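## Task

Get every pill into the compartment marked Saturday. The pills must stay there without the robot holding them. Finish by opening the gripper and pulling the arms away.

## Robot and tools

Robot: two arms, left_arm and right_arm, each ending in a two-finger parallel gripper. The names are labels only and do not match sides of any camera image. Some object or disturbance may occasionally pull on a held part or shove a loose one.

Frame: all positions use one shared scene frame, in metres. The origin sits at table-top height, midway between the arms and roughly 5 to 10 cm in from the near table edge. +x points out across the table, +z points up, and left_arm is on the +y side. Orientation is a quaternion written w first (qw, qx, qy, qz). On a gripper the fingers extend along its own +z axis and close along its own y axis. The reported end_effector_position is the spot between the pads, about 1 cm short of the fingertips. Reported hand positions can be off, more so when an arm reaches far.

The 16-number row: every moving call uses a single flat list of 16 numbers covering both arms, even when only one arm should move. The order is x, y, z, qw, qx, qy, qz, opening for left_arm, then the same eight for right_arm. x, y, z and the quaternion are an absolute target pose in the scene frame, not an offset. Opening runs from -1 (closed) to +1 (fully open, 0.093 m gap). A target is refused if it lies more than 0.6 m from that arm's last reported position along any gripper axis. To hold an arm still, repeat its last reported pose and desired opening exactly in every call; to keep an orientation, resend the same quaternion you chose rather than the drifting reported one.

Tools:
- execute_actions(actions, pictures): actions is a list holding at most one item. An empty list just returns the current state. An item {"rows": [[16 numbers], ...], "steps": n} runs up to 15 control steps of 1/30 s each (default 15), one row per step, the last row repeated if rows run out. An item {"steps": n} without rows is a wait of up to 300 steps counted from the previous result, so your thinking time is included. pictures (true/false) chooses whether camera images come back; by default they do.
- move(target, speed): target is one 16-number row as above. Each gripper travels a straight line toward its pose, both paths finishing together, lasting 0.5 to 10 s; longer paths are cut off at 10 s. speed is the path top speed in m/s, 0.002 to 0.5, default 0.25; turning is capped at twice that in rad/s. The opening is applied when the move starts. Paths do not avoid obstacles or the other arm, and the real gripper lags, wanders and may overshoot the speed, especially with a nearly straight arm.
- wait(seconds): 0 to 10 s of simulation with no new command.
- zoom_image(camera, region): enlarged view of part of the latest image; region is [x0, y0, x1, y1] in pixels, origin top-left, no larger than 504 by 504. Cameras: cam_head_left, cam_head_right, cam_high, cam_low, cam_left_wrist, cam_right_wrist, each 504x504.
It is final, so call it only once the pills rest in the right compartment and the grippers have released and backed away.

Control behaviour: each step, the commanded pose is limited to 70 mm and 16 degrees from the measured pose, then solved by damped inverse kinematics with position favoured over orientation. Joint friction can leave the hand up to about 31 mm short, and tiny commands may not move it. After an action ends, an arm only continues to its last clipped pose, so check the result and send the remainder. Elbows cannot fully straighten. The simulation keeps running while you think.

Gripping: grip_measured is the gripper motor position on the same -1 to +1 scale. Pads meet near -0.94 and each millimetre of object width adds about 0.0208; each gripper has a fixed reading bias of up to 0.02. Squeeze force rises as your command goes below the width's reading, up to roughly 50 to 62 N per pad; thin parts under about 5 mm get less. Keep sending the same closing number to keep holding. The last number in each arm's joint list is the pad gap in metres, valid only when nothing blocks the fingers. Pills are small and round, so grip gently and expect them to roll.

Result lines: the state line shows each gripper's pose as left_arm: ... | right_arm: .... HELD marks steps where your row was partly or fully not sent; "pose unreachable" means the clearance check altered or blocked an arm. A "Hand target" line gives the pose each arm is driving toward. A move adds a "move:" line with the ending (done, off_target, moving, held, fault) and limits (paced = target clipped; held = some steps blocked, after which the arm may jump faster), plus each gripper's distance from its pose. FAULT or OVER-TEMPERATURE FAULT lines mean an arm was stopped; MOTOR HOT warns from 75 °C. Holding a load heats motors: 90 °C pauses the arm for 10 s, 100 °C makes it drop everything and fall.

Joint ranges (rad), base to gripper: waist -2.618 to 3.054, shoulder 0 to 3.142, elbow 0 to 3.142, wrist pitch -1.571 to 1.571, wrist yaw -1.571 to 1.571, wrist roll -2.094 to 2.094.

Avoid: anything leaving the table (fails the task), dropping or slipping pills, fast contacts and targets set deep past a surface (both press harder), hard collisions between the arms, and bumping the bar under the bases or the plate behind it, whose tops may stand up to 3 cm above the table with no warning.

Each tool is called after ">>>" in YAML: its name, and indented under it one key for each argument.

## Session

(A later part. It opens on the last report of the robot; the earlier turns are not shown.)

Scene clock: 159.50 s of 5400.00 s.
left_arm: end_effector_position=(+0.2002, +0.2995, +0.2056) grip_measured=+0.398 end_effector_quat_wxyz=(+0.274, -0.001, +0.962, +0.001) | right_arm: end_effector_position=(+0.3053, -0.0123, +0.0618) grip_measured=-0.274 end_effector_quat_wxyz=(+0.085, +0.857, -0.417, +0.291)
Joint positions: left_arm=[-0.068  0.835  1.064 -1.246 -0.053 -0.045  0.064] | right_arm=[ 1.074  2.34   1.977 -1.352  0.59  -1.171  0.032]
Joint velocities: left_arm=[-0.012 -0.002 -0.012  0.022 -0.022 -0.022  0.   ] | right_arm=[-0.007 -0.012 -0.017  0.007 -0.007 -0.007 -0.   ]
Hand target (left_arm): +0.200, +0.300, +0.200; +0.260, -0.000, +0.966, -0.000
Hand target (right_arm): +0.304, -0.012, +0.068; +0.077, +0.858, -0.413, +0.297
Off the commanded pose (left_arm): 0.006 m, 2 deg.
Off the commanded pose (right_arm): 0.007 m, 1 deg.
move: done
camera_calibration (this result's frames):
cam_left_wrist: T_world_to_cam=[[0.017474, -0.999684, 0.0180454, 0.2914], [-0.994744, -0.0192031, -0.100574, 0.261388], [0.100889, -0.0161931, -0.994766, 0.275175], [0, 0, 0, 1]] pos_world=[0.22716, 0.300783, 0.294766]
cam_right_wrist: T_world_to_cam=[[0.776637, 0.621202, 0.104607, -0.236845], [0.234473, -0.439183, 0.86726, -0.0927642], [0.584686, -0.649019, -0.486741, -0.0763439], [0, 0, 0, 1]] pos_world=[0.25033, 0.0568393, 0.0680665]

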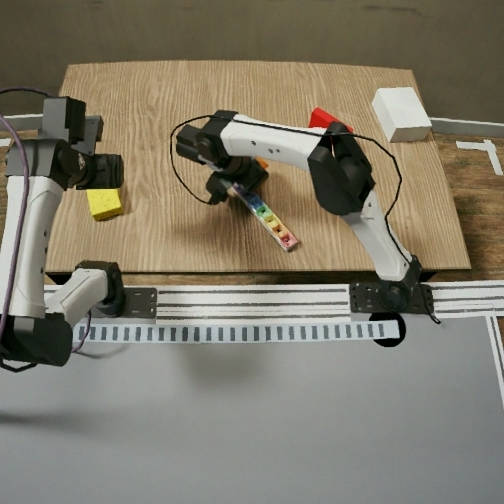

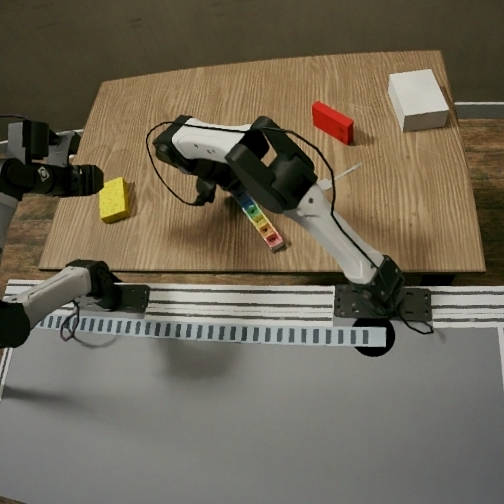

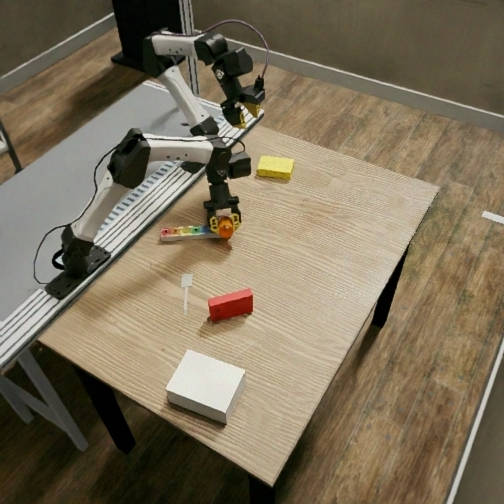

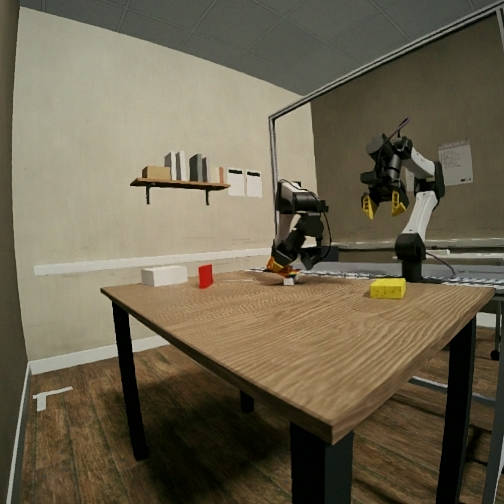

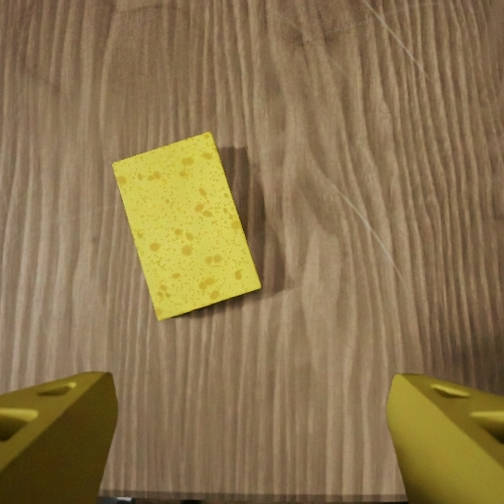

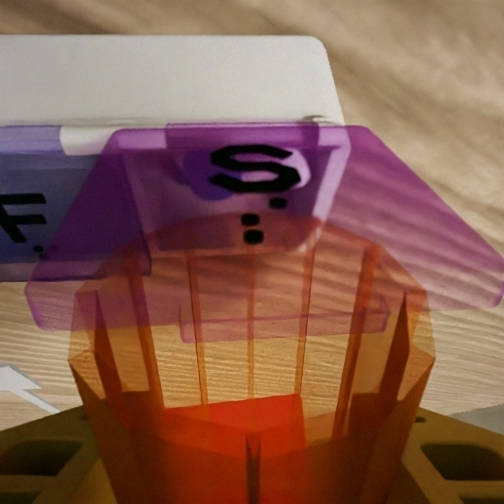

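Looks empty. Lift while un-tilting.

>>> move:
  target: [0.2,0.3,0.2,0.26,0,0.966,0,0.4,0.31,-0.02,0.12,0.047,-0.886,0.452,0.093,-0.32]
  speed: 0.08

Scene clock: 166.17 s of 5400.00 s.
left_arm: end_effector_position=(+0.2002, +0.2995, +0.2056) grip_measured=+0.398 end_effector_quat_wxyz=(+0.274, -0.001, +0.962, +0.001) | right_arm: end_effector_position=(+0.3041, -0.0214, +0.1082) grip_measured=-0.274 end_effector_quat_wxyz=(-0.027, +0.885, -0.454, -0.097)
Joint positions: left_arm=[-0.068  0.835  1.064 -1.246 -0.053 -0.045  0.064] | right_arm=[ 0.761  2.239  2.098 -1.469 -0.208 -1.483  0.032]
Joint velocities: left_arm=[-0.027 -0.007  0.022  0.007 -0.037 -0.022 -0.001] | right_arm=[ 0.002 -0.007 -0.007 -0.051 -0.022 -0.007 -0.   ]
Hand target (left_arm): +0.200, +0.300, +0.200; +0.260, -0.000, +0.966, -0.000
Hand target (right_arm): +0.308, -0.020, +0.120; -0.044, +0.885, -0.453, -0.095
Off the commanded pose (left_arm): 0.006 m, 2 deg.
Off the commanded pose (right_arm): 0.013 m, 2 deg.
move: off_target (right_arm)
camera_calibration (this result's frames):
cam_left_wrist: T_world_to_cam=[[0.017474, -0.999684, 0.0180454, 0.2914], [-0.994744, -0.0192031, -0.100574, 0.261388], [0.100889, -0.0161931, -0.994766, 0.275175], [0, 0, 0, 1]] pos_world=[0.22716, 0.300783, 0.294766]
cam_right_wrist: T_world_to_cam=[[0.821002, 0.568633, -0.0511186, -0.232929], [0.561357, -0.787675, 0.253864, -0.177204], [0.10409, -0.237118, -0.965888, 0.147892], [0, 0, 0, 1]] pos_world=[0.275315, 0.0279402, 0.175926]

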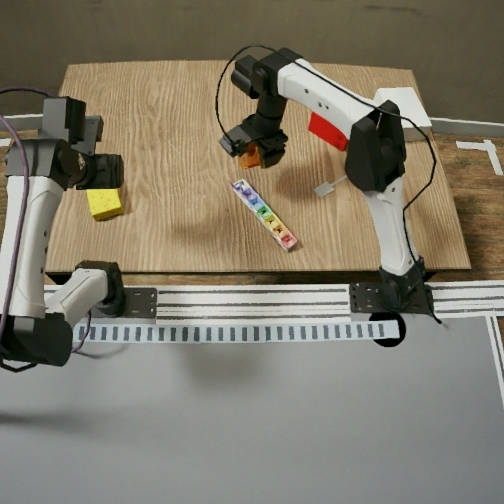

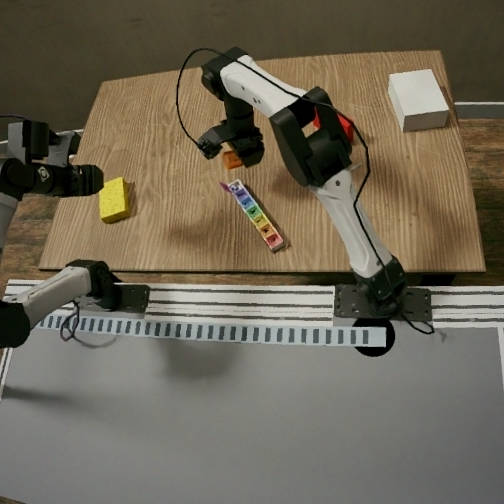

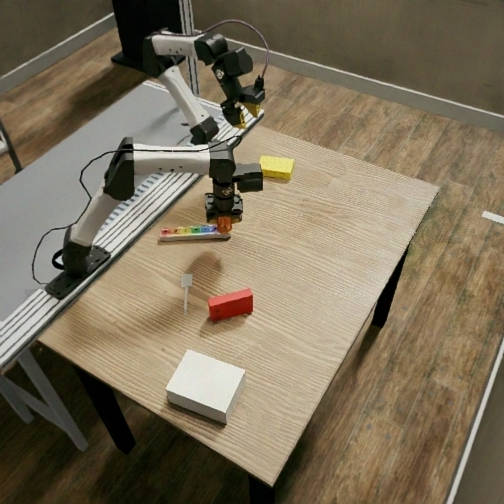

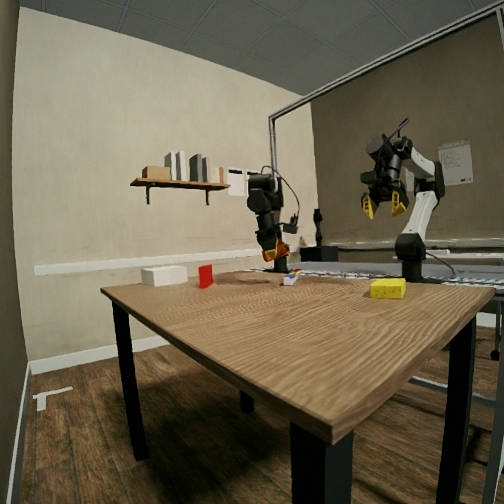

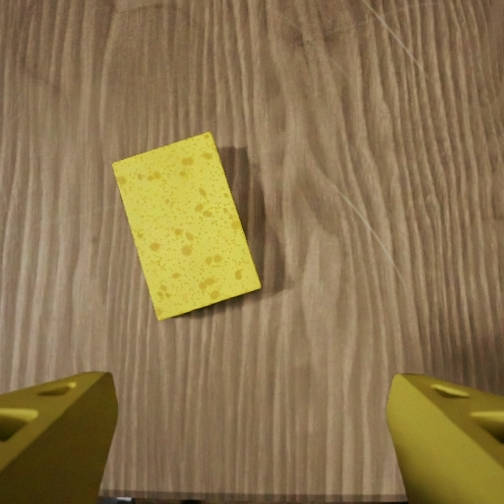

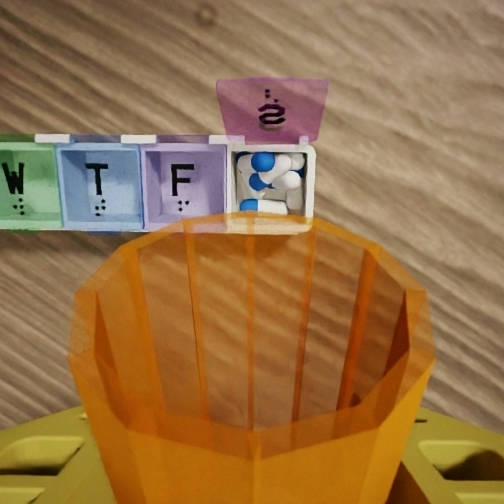

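>>> move:
  target: [0.2,0.3,0.2,0.26,0,0.966,0,0.4,0.49,0.01,0.10,0.63,-0.221,0.719,0.194,-0.32]
  speed: 0.25

>>> move:
  target: [0.2,0.3,0.2,0.26,0,0.966,0,0.4,0.49,0.01,0.043,0.63,-0.221,0.719,0.194,-0.32]
  speed: 0.04

Scene clock: 171.77 s of 5400.00 s.
left_arm: end_effector_position=(+0.2002, +0.2995, +0.2056) grip_measured=+0.398 end_effector_quat_wxyz=(+0.274, -0.001, +0.962, +0.001) | right_arm: end_effector_position=(+0.4870, +0.0090, +0.0886) grip_measured=-0.274 end_effector_quat_wxyz=(+0.616, -0.228, +0.728, +0.198)
Joint positions: left_arm=[-0.068  0.835  1.064 -1.246 -0.053 -0.045  0.064] | right_arm=[ 0.652  2.244  1.138  0.926 -0.011  0.012  0.032]
Joint velocities: left_arm=[ 0.012 -0.012 -0.002 -0.037 -0.066 -0.022  0.001] | right_arm=[-0.007  0.002 -0.002 -0.037 -0.007 -0.051  0.   ]
Hand target (left_arm): +0.200, +0.300, +0.200; +0.260, -0.000, +0.966, -0.000
Hand target (right_arm): +0.491, +0.015, +0.097; +0.628, -0.222, +0.718, +0.202
Off the commanded pose (left_arm): 0.006 m, 2 deg.
Off the commanded pose (right_arm): 0.012 m, 2 deg.
move: off_target (right_arm)
camera_calibration (this result's frames):
cam_left_wrist: T_world_to_cam=[[0.017474, -0.999684, 0.0180454, 0.2914], [-0.994744, -0.0192031, -0.100574, 0.261388], [0.100889, -0.0161931, -0.994766, 0.275175], [0, 0, 0, 1]] pos_world=[0.22716, 0.300783, 0.294766]
cam_right_wrist: T_world_to_cam=[[0.577299, -0.81598, -0.0300382, -0.272126], [-0.486649, -0.314295, -0.815102, 0.349882], [0.655666, 0.485176, -0.578538, -0.192346], [0, 0, 0, 1]] pos_world=[0.453482, -0.018762, 0.165736]

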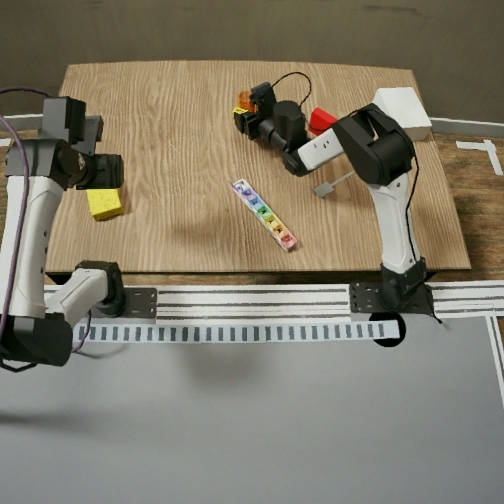

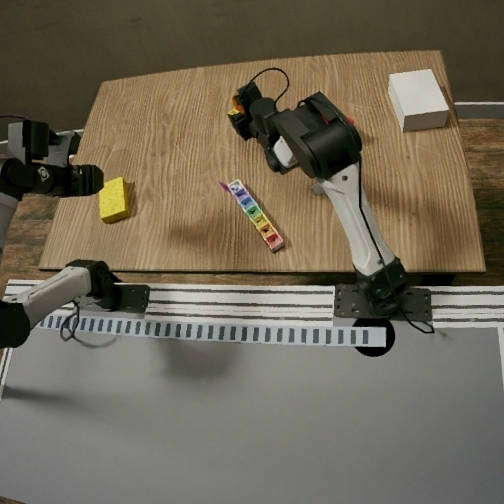

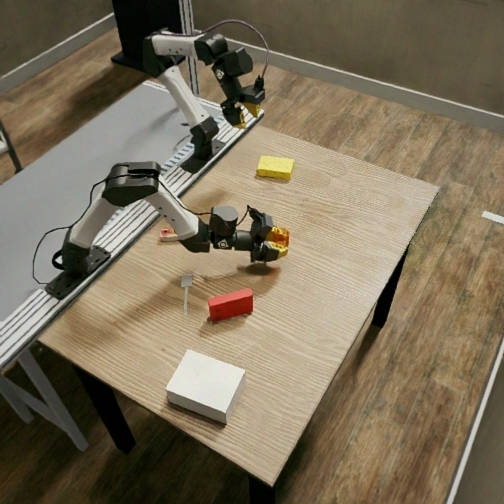

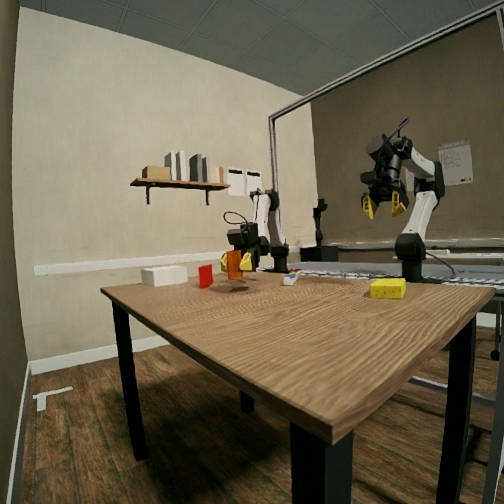

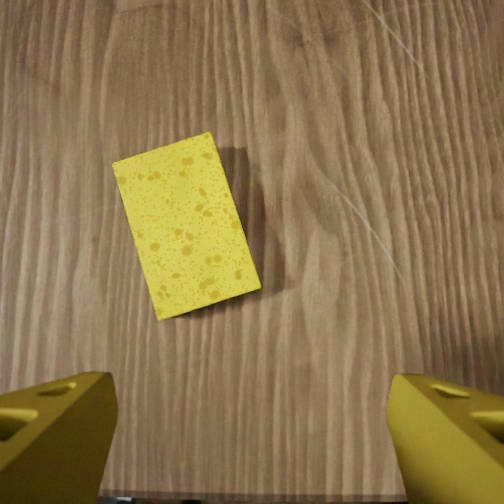

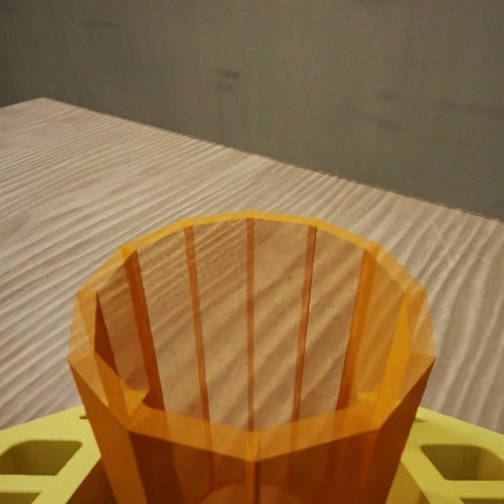

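Scene clock: 173.17 s of 5400.00 s.
left_arm: end_effector_position=(+0.2002, +0.2995, +0.2056) grip_measured=+0.398 end_effector_quat_wxyz=(+0.274, -0.001, +0.962, +0.001) | right_arm: end_effector_position=(+0.4885, +0.0070, +0.0444) grip_measured=-0.274 end_effector_quat_wxyz=(+0.625, -0.222, +0.722, +0.196)
Joint positions: left_arm=[-0.068  0.835  1.064 -1.246 -0.053 -0.045  0.064] | right_arm=[0.652 2.395 1.138 1.1   0.002 0.012 0.032]
Joint velocities: left_arm=[-0.022  0.007  0.002 -0.022 -0.007 -0.168 -0.001] | right_arm=[-0.007  0.002 -0.002 -0.007 -0.081  0.066 -0.   ]
Hand target (left_arm): +0.200, +0.300, +0.200; +0.260, -0.000, +0.966, -0.000
Hand target (right_arm): +0.490, +0.010, +0.043; +0.630, -0.221, +0.719, +0.194
Off the commanded pose (left_arm): 0.006 m, 2 deg.
Off the commanded pose (right_arm): 0.004 m, 1 deg.
move: done
camera_calibration (this result's frames):
cam_left_wrist: T_world_to_cam=[[0.017474, -0.999684, 0.0180454, 0.2914], [-0.994744, -0.0192031, -0.100574, 0.261388], [0.100889, -0.0161931, -0.994766, 0.275175], [0, 0, 0, 1]] pos_world=[0.22716, 0.300783, 0.294766]
cam_right_wrist: T_world_to_cam=[[0.567501, -0.822899, -0.0279321, -0.271191], [-0.474073, -0.298825, -0.828226, 0.308278], [0.6732, 0.483261, -0.559697, -0.227268], [0, 0, 0, 1]] pos_world=[0.453044, -0.0212118, 0.120548]

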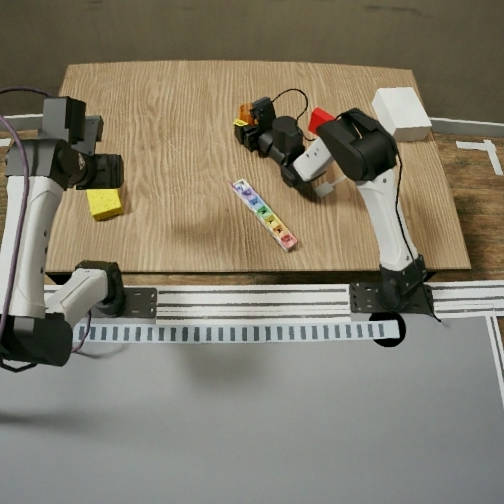

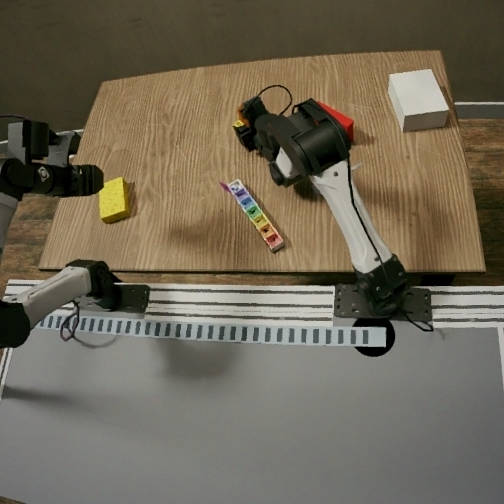

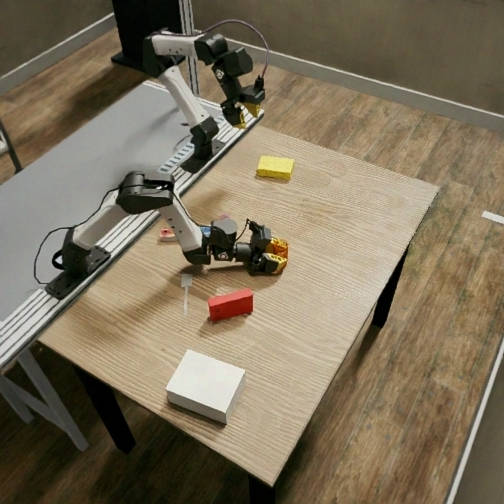

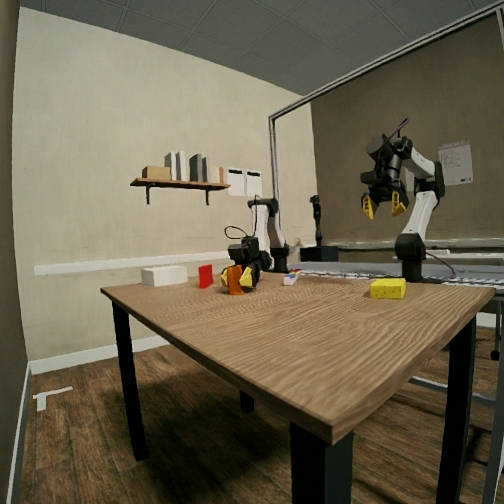

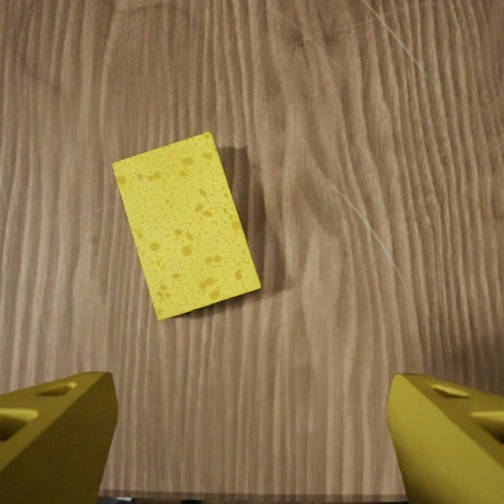

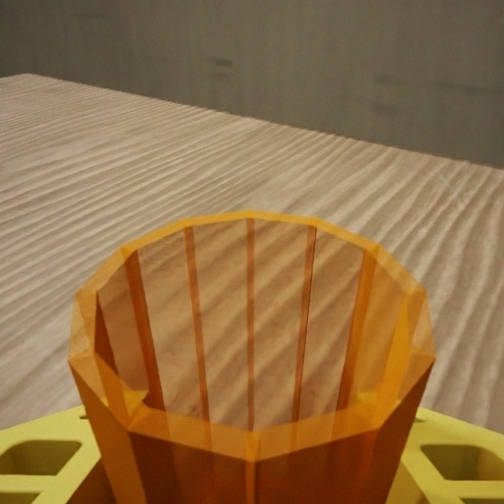

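>>> move:
  target: [0.2,0.3,0.2,0.26,0,0.966,0,0.4,0.489,0.007,0.044,0.63,-0.221,0.719,0.194,1]

>>> move:
  target: [0.2,0.3,0.2,0.26,0,0.966,0,0.4,0.41,-0.045,0.06,0.63,-0.221,0.719,0.194,1]
  speed: 0.1

>>> move:
  target: [0.2,0.3,0.2,0.26,0,0.966,0,0.4,0.3,-0.3,0.25,0.383,0,0.924,0,1]

Scene clock: 175.57 s of 5400.00 s.
left_arm: end_effector_position=(+0.2002, +0.2995, +0.2056) grip_measured=+0.398 end_effector_quat_wxyz=(+0.274, -0.001, +0.962, +0.001) | right_arm: end_effector_position=(+0.4885, +0.0069, +0.0445) grip_measured=+0.988 end_effector_quat_wxyz=(+0.626, -0.222, +0.722, +0.196)
Joint positions: left_arm=[-0.068  0.835  1.064 -1.246 -0.053 -0.045  0.064] | right_arm=[0.652 2.396 1.138 1.101 0.002 0.012 0.093]
Joint velocities: left_arm=[-0.002 -0.007  0.007 -0.081 -0.007 -0.022 -0.001] | right_arm=[ 0.002 -0.022  0.012  0.007  0.022 -0.022 -0.   ]
Hand target (left_arm): +0.200, +0.300, +0.200; +0.260, -0.000, +0.966, -0.000
Hand target (right_arm): +0.489, +0.007, +0.044; +0.630, -0.221, +0.719, +0.194
Off the commanded pose (left_arm): 0.006 m, 2 deg.
Off the commanded pose (right_arm): 0.001 m, 1 deg.
move: done
camera_calibration (this result's frames):
cam_left_wrist: T_world_to_cam=[[0.017474, -0.999684, 0.0180454, 0.2914], [-0.994744, -0.0192031, -0.100574, 0.261388], [0.100889, -0.0161931, -0.994766, 0.275175], [0, 0, 0, 1]] pos_world=[0.22716, 0.300783, 0.294766]
cam_right_wrist: T_world_to_cam=[[0.567213, -0.823099, -0.0278789, -0.271113], [-0.473637, -0.298325, -0.828656, 0.308139], [0.673749, 0.483229, -0.559064, -0.227543], [0, 0, 0, 1]] pos_world=[0.453032, -0.0212726, 0.120572]

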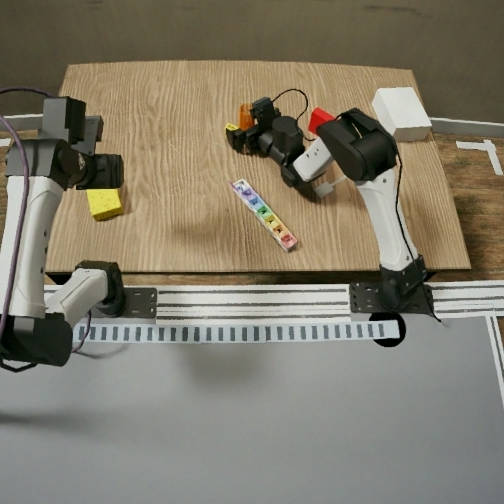

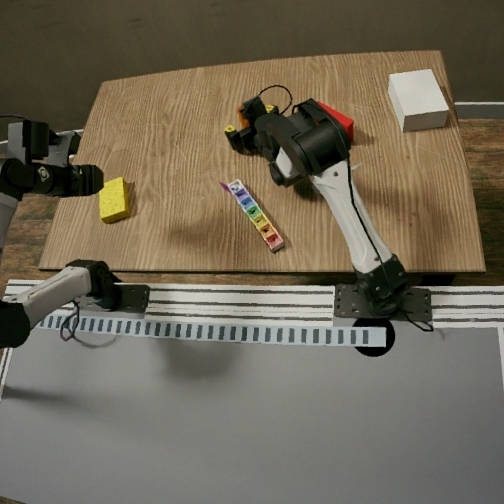

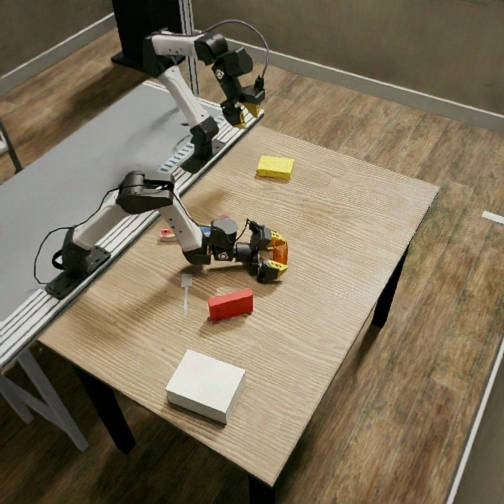

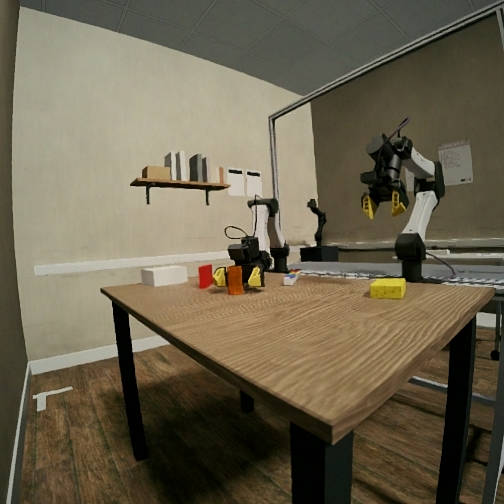

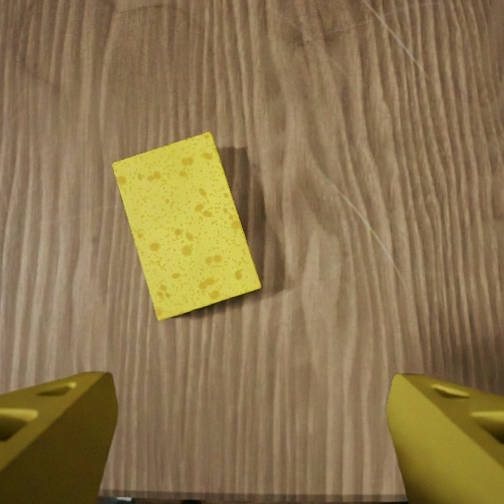

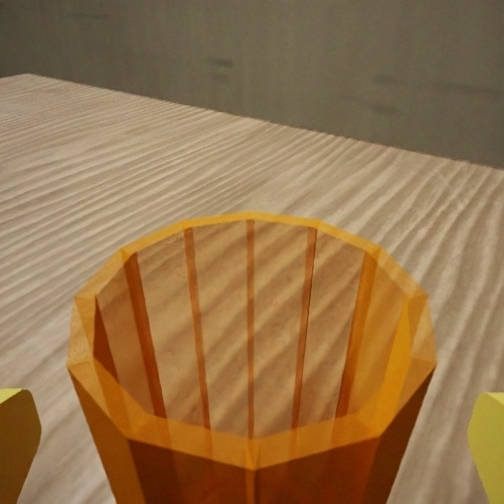

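Scene clock: 177.00 s of 5400.00 s.
left_arm: end_effector_position=(+0.2002, +0.2995, +0.2056) grip_measured=+0.398 end_effector_quat_wxyz=(+0.274, -0.001, +0.962, +0.001) | right_arm: end_effector_position=(+0.4143, -0.0443, +0.0504) grip_measured=+0.988 end_effector_quat_wxyz=(+0.622, -0.223, +0.725, +0.195)
Joint positions: left_arm=[-0.068  0.835  1.064 -1.246 -0.053 -0.045  0.064] | right_arm=[0.652 2.202 0.718 1.318 0.002 0.012 0.093]
Joint velocities: left_arm=[-0.012 -0.012  0.002  0.037 -0.051  0.007  0.   ] | right_arm=[-0.002 -0.007  0.007  0.051  0.007  0.037 -0.   ]
Hand target (left_arm): +0.200, +0.300, +0.200; +0.260, -0.000, +0.966, -0.000
Hand target (right_arm): +0.411, -0.046, +0.059; +0.630, -0.221, +0.719, +0.194
Off the commanded pose (left_arm): 0.006 m, 2 deg.
Off the commanded pose (right_arm): 0.011 m, 1 deg.
move: off_target (right_arm)
camera_calibration (this result's frames):
cam_left_wrist: T_world_to_cam=[[0.017474, -0.999684, 0.0180454, 0.2914], [-0.994744, -0.0192031, -0.100574, 0.261388], [0.100889, -0.0161931, -0.994766, 0.275175], [0, 0, 0, 1]] pos_world=[0.22716, 0.300783, 0.294766]
cam_right_wrist: T_world_to_cam=[[0.566931, -0.823294, -0.0278703, -0.270865], [-0.480398, -0.302946, -0.823068, 0.264875], [0.669184, 0.480011, -0.567258, -0.147291], [0, 0, 0, 1]] pos_world=[0.379372, -0.0720573, 0.126909]

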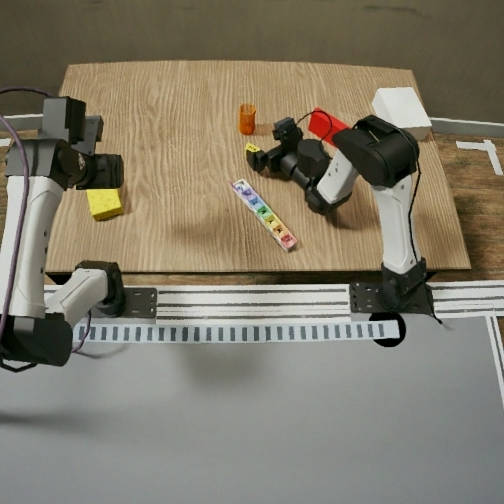

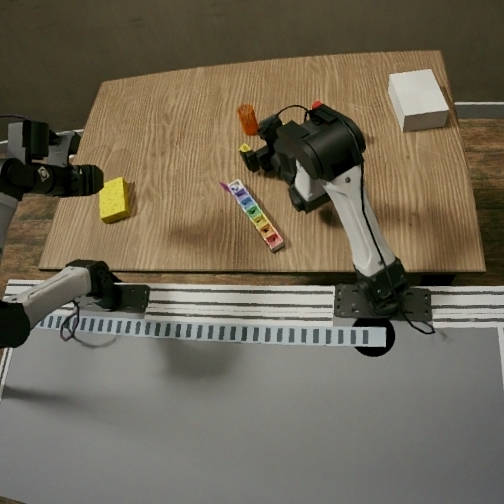

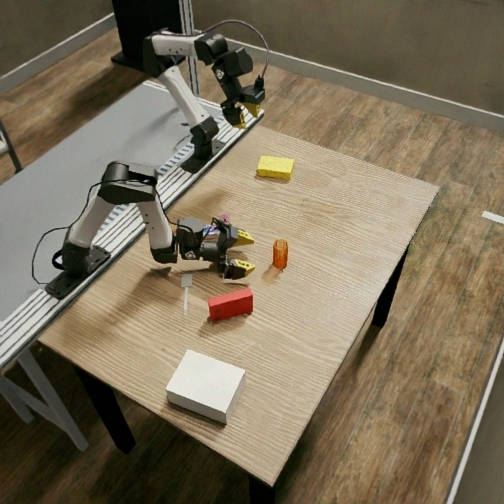

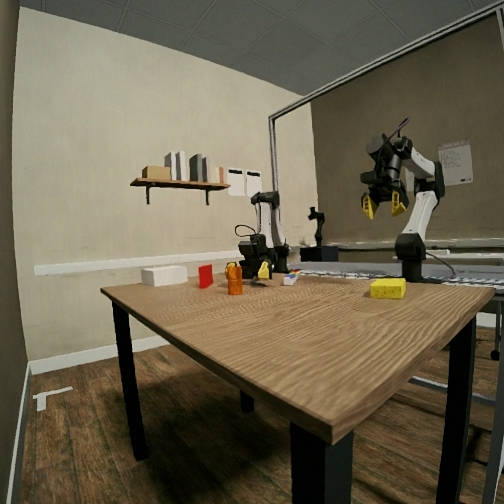

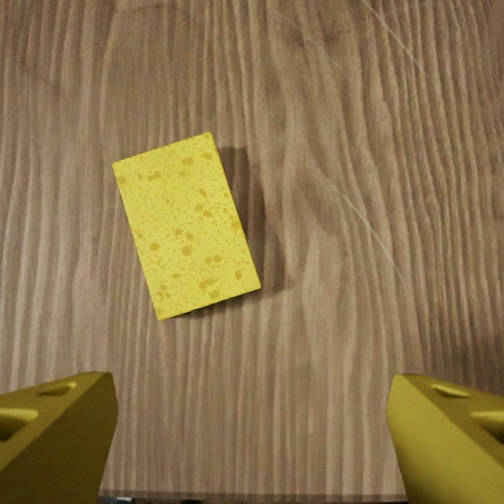

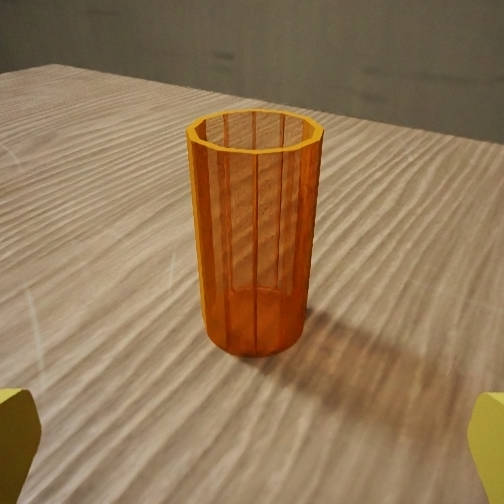

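Scene clock: 179.50 s of 5400.00 s.
left_arm: end_effector_position=(+0.2002, +0.2995, +0.2056) grip_measured=+0.398 end_effector_quat_wxyz=(+0.274, -0.001, +0.962, +0.001) | right_arm: end_effector_position=(+0.2956, -0.3010, +0.2438) grip_measured=+0.988 end_effector_quat_wxyz=(+0.386, +0.004, +0.923, -0.001)
Joint positions: left_arm=[-0.068  0.835  1.064 -1.246 -0.053 -0.045  0.064] | right_arm=[ 0.199  1.036  1.105 -0.872  0.113  0.113  0.093]
Joint velocities: left_arm=[-0.012 -0.002 -0.007 -0.022 -0.007 -0.007  0.001] | right_arm=[-0.007  0.002 -0.002 -0.081 -0.007  0.022 -0.   ]
Hand target (left_arm): +0.200, +0.300, +0.200; +0.260, -0.000, +0.966, -0.000
Hand target (right_arm): +0.300, -0.301, +0.248; +0.386, +0.004, +0.923, +0.000
Off the commanded pose (left_arm): 0.006 m, 2 deg.
Off the commanded pose (right_arm): 0.008 m, 1 deg.
move: done
camera_calibration (this result's frames):
cam_left_wrist: T_world_to_cam=[[0.017474, -0.999684, 0.0180454, 0.2914], [-0.994744, -0.0192031, -0.100574, 0.261388], [0.100889, -0.0161931, -0.994766, 0.275175], [0, 0, 0, 1]] pos_world=[0.22716, 0.300783, 0.294766]
cam_right_wrist: T_world_to_cam=[[-0.0201687, -0.999555, -0.0219947, -0.290516], [-0.942839, 0.0263343, -0.332206, 0.405505], [0.332637, 0.0140373, -0.942951, 0.215913], [0, 0, 0, 1]] pos_world=[0.304646, -0.304096, 0.331917]

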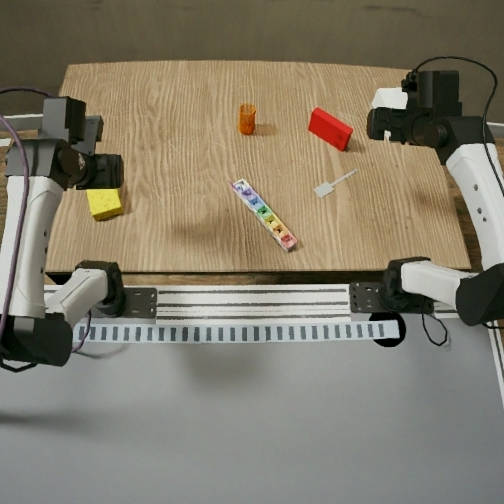

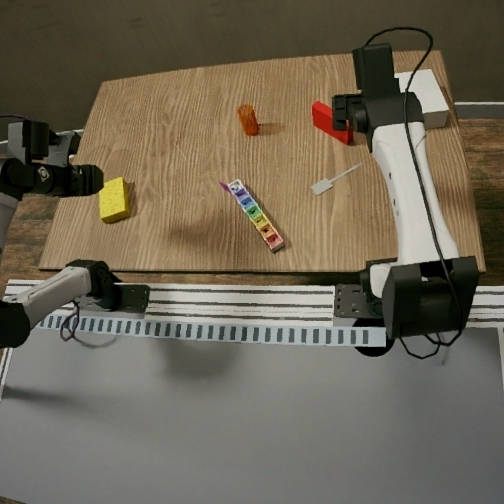

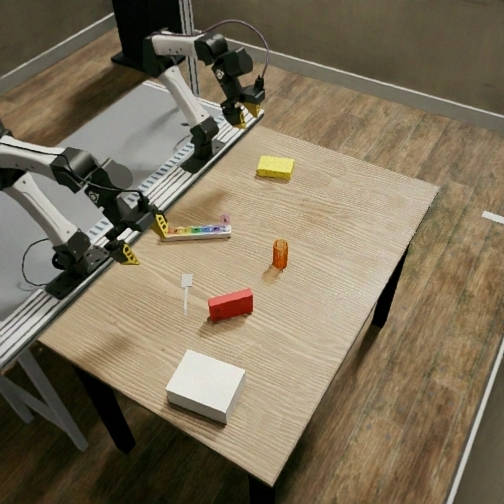

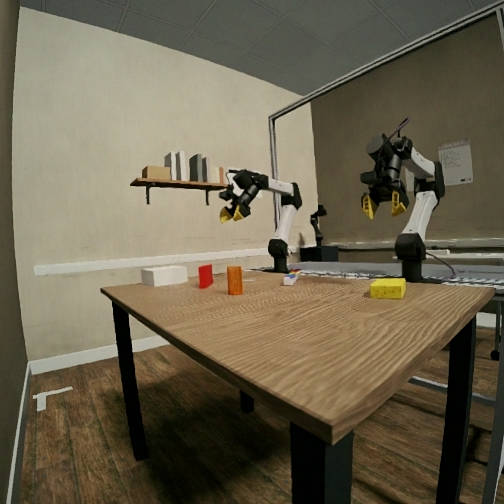

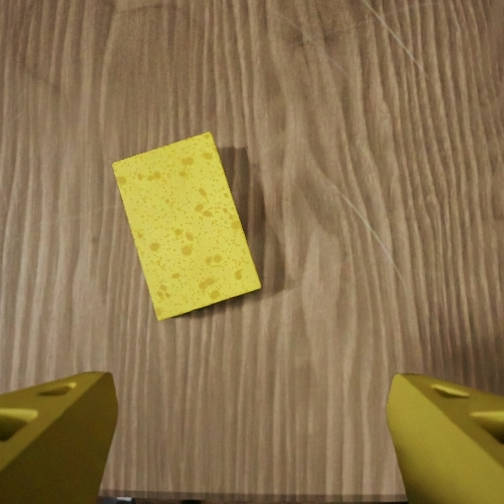

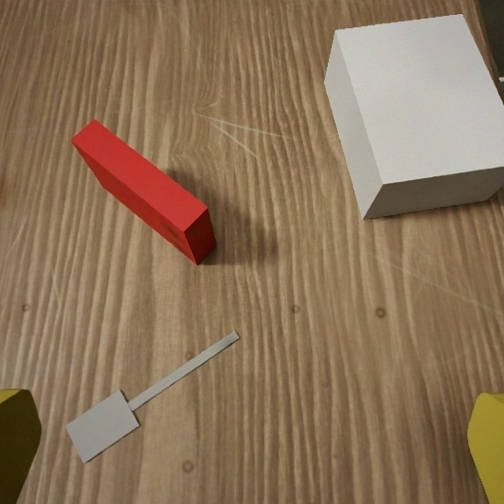

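>>> finished_scene:
  scene: 1

The scene is finished: the task was done.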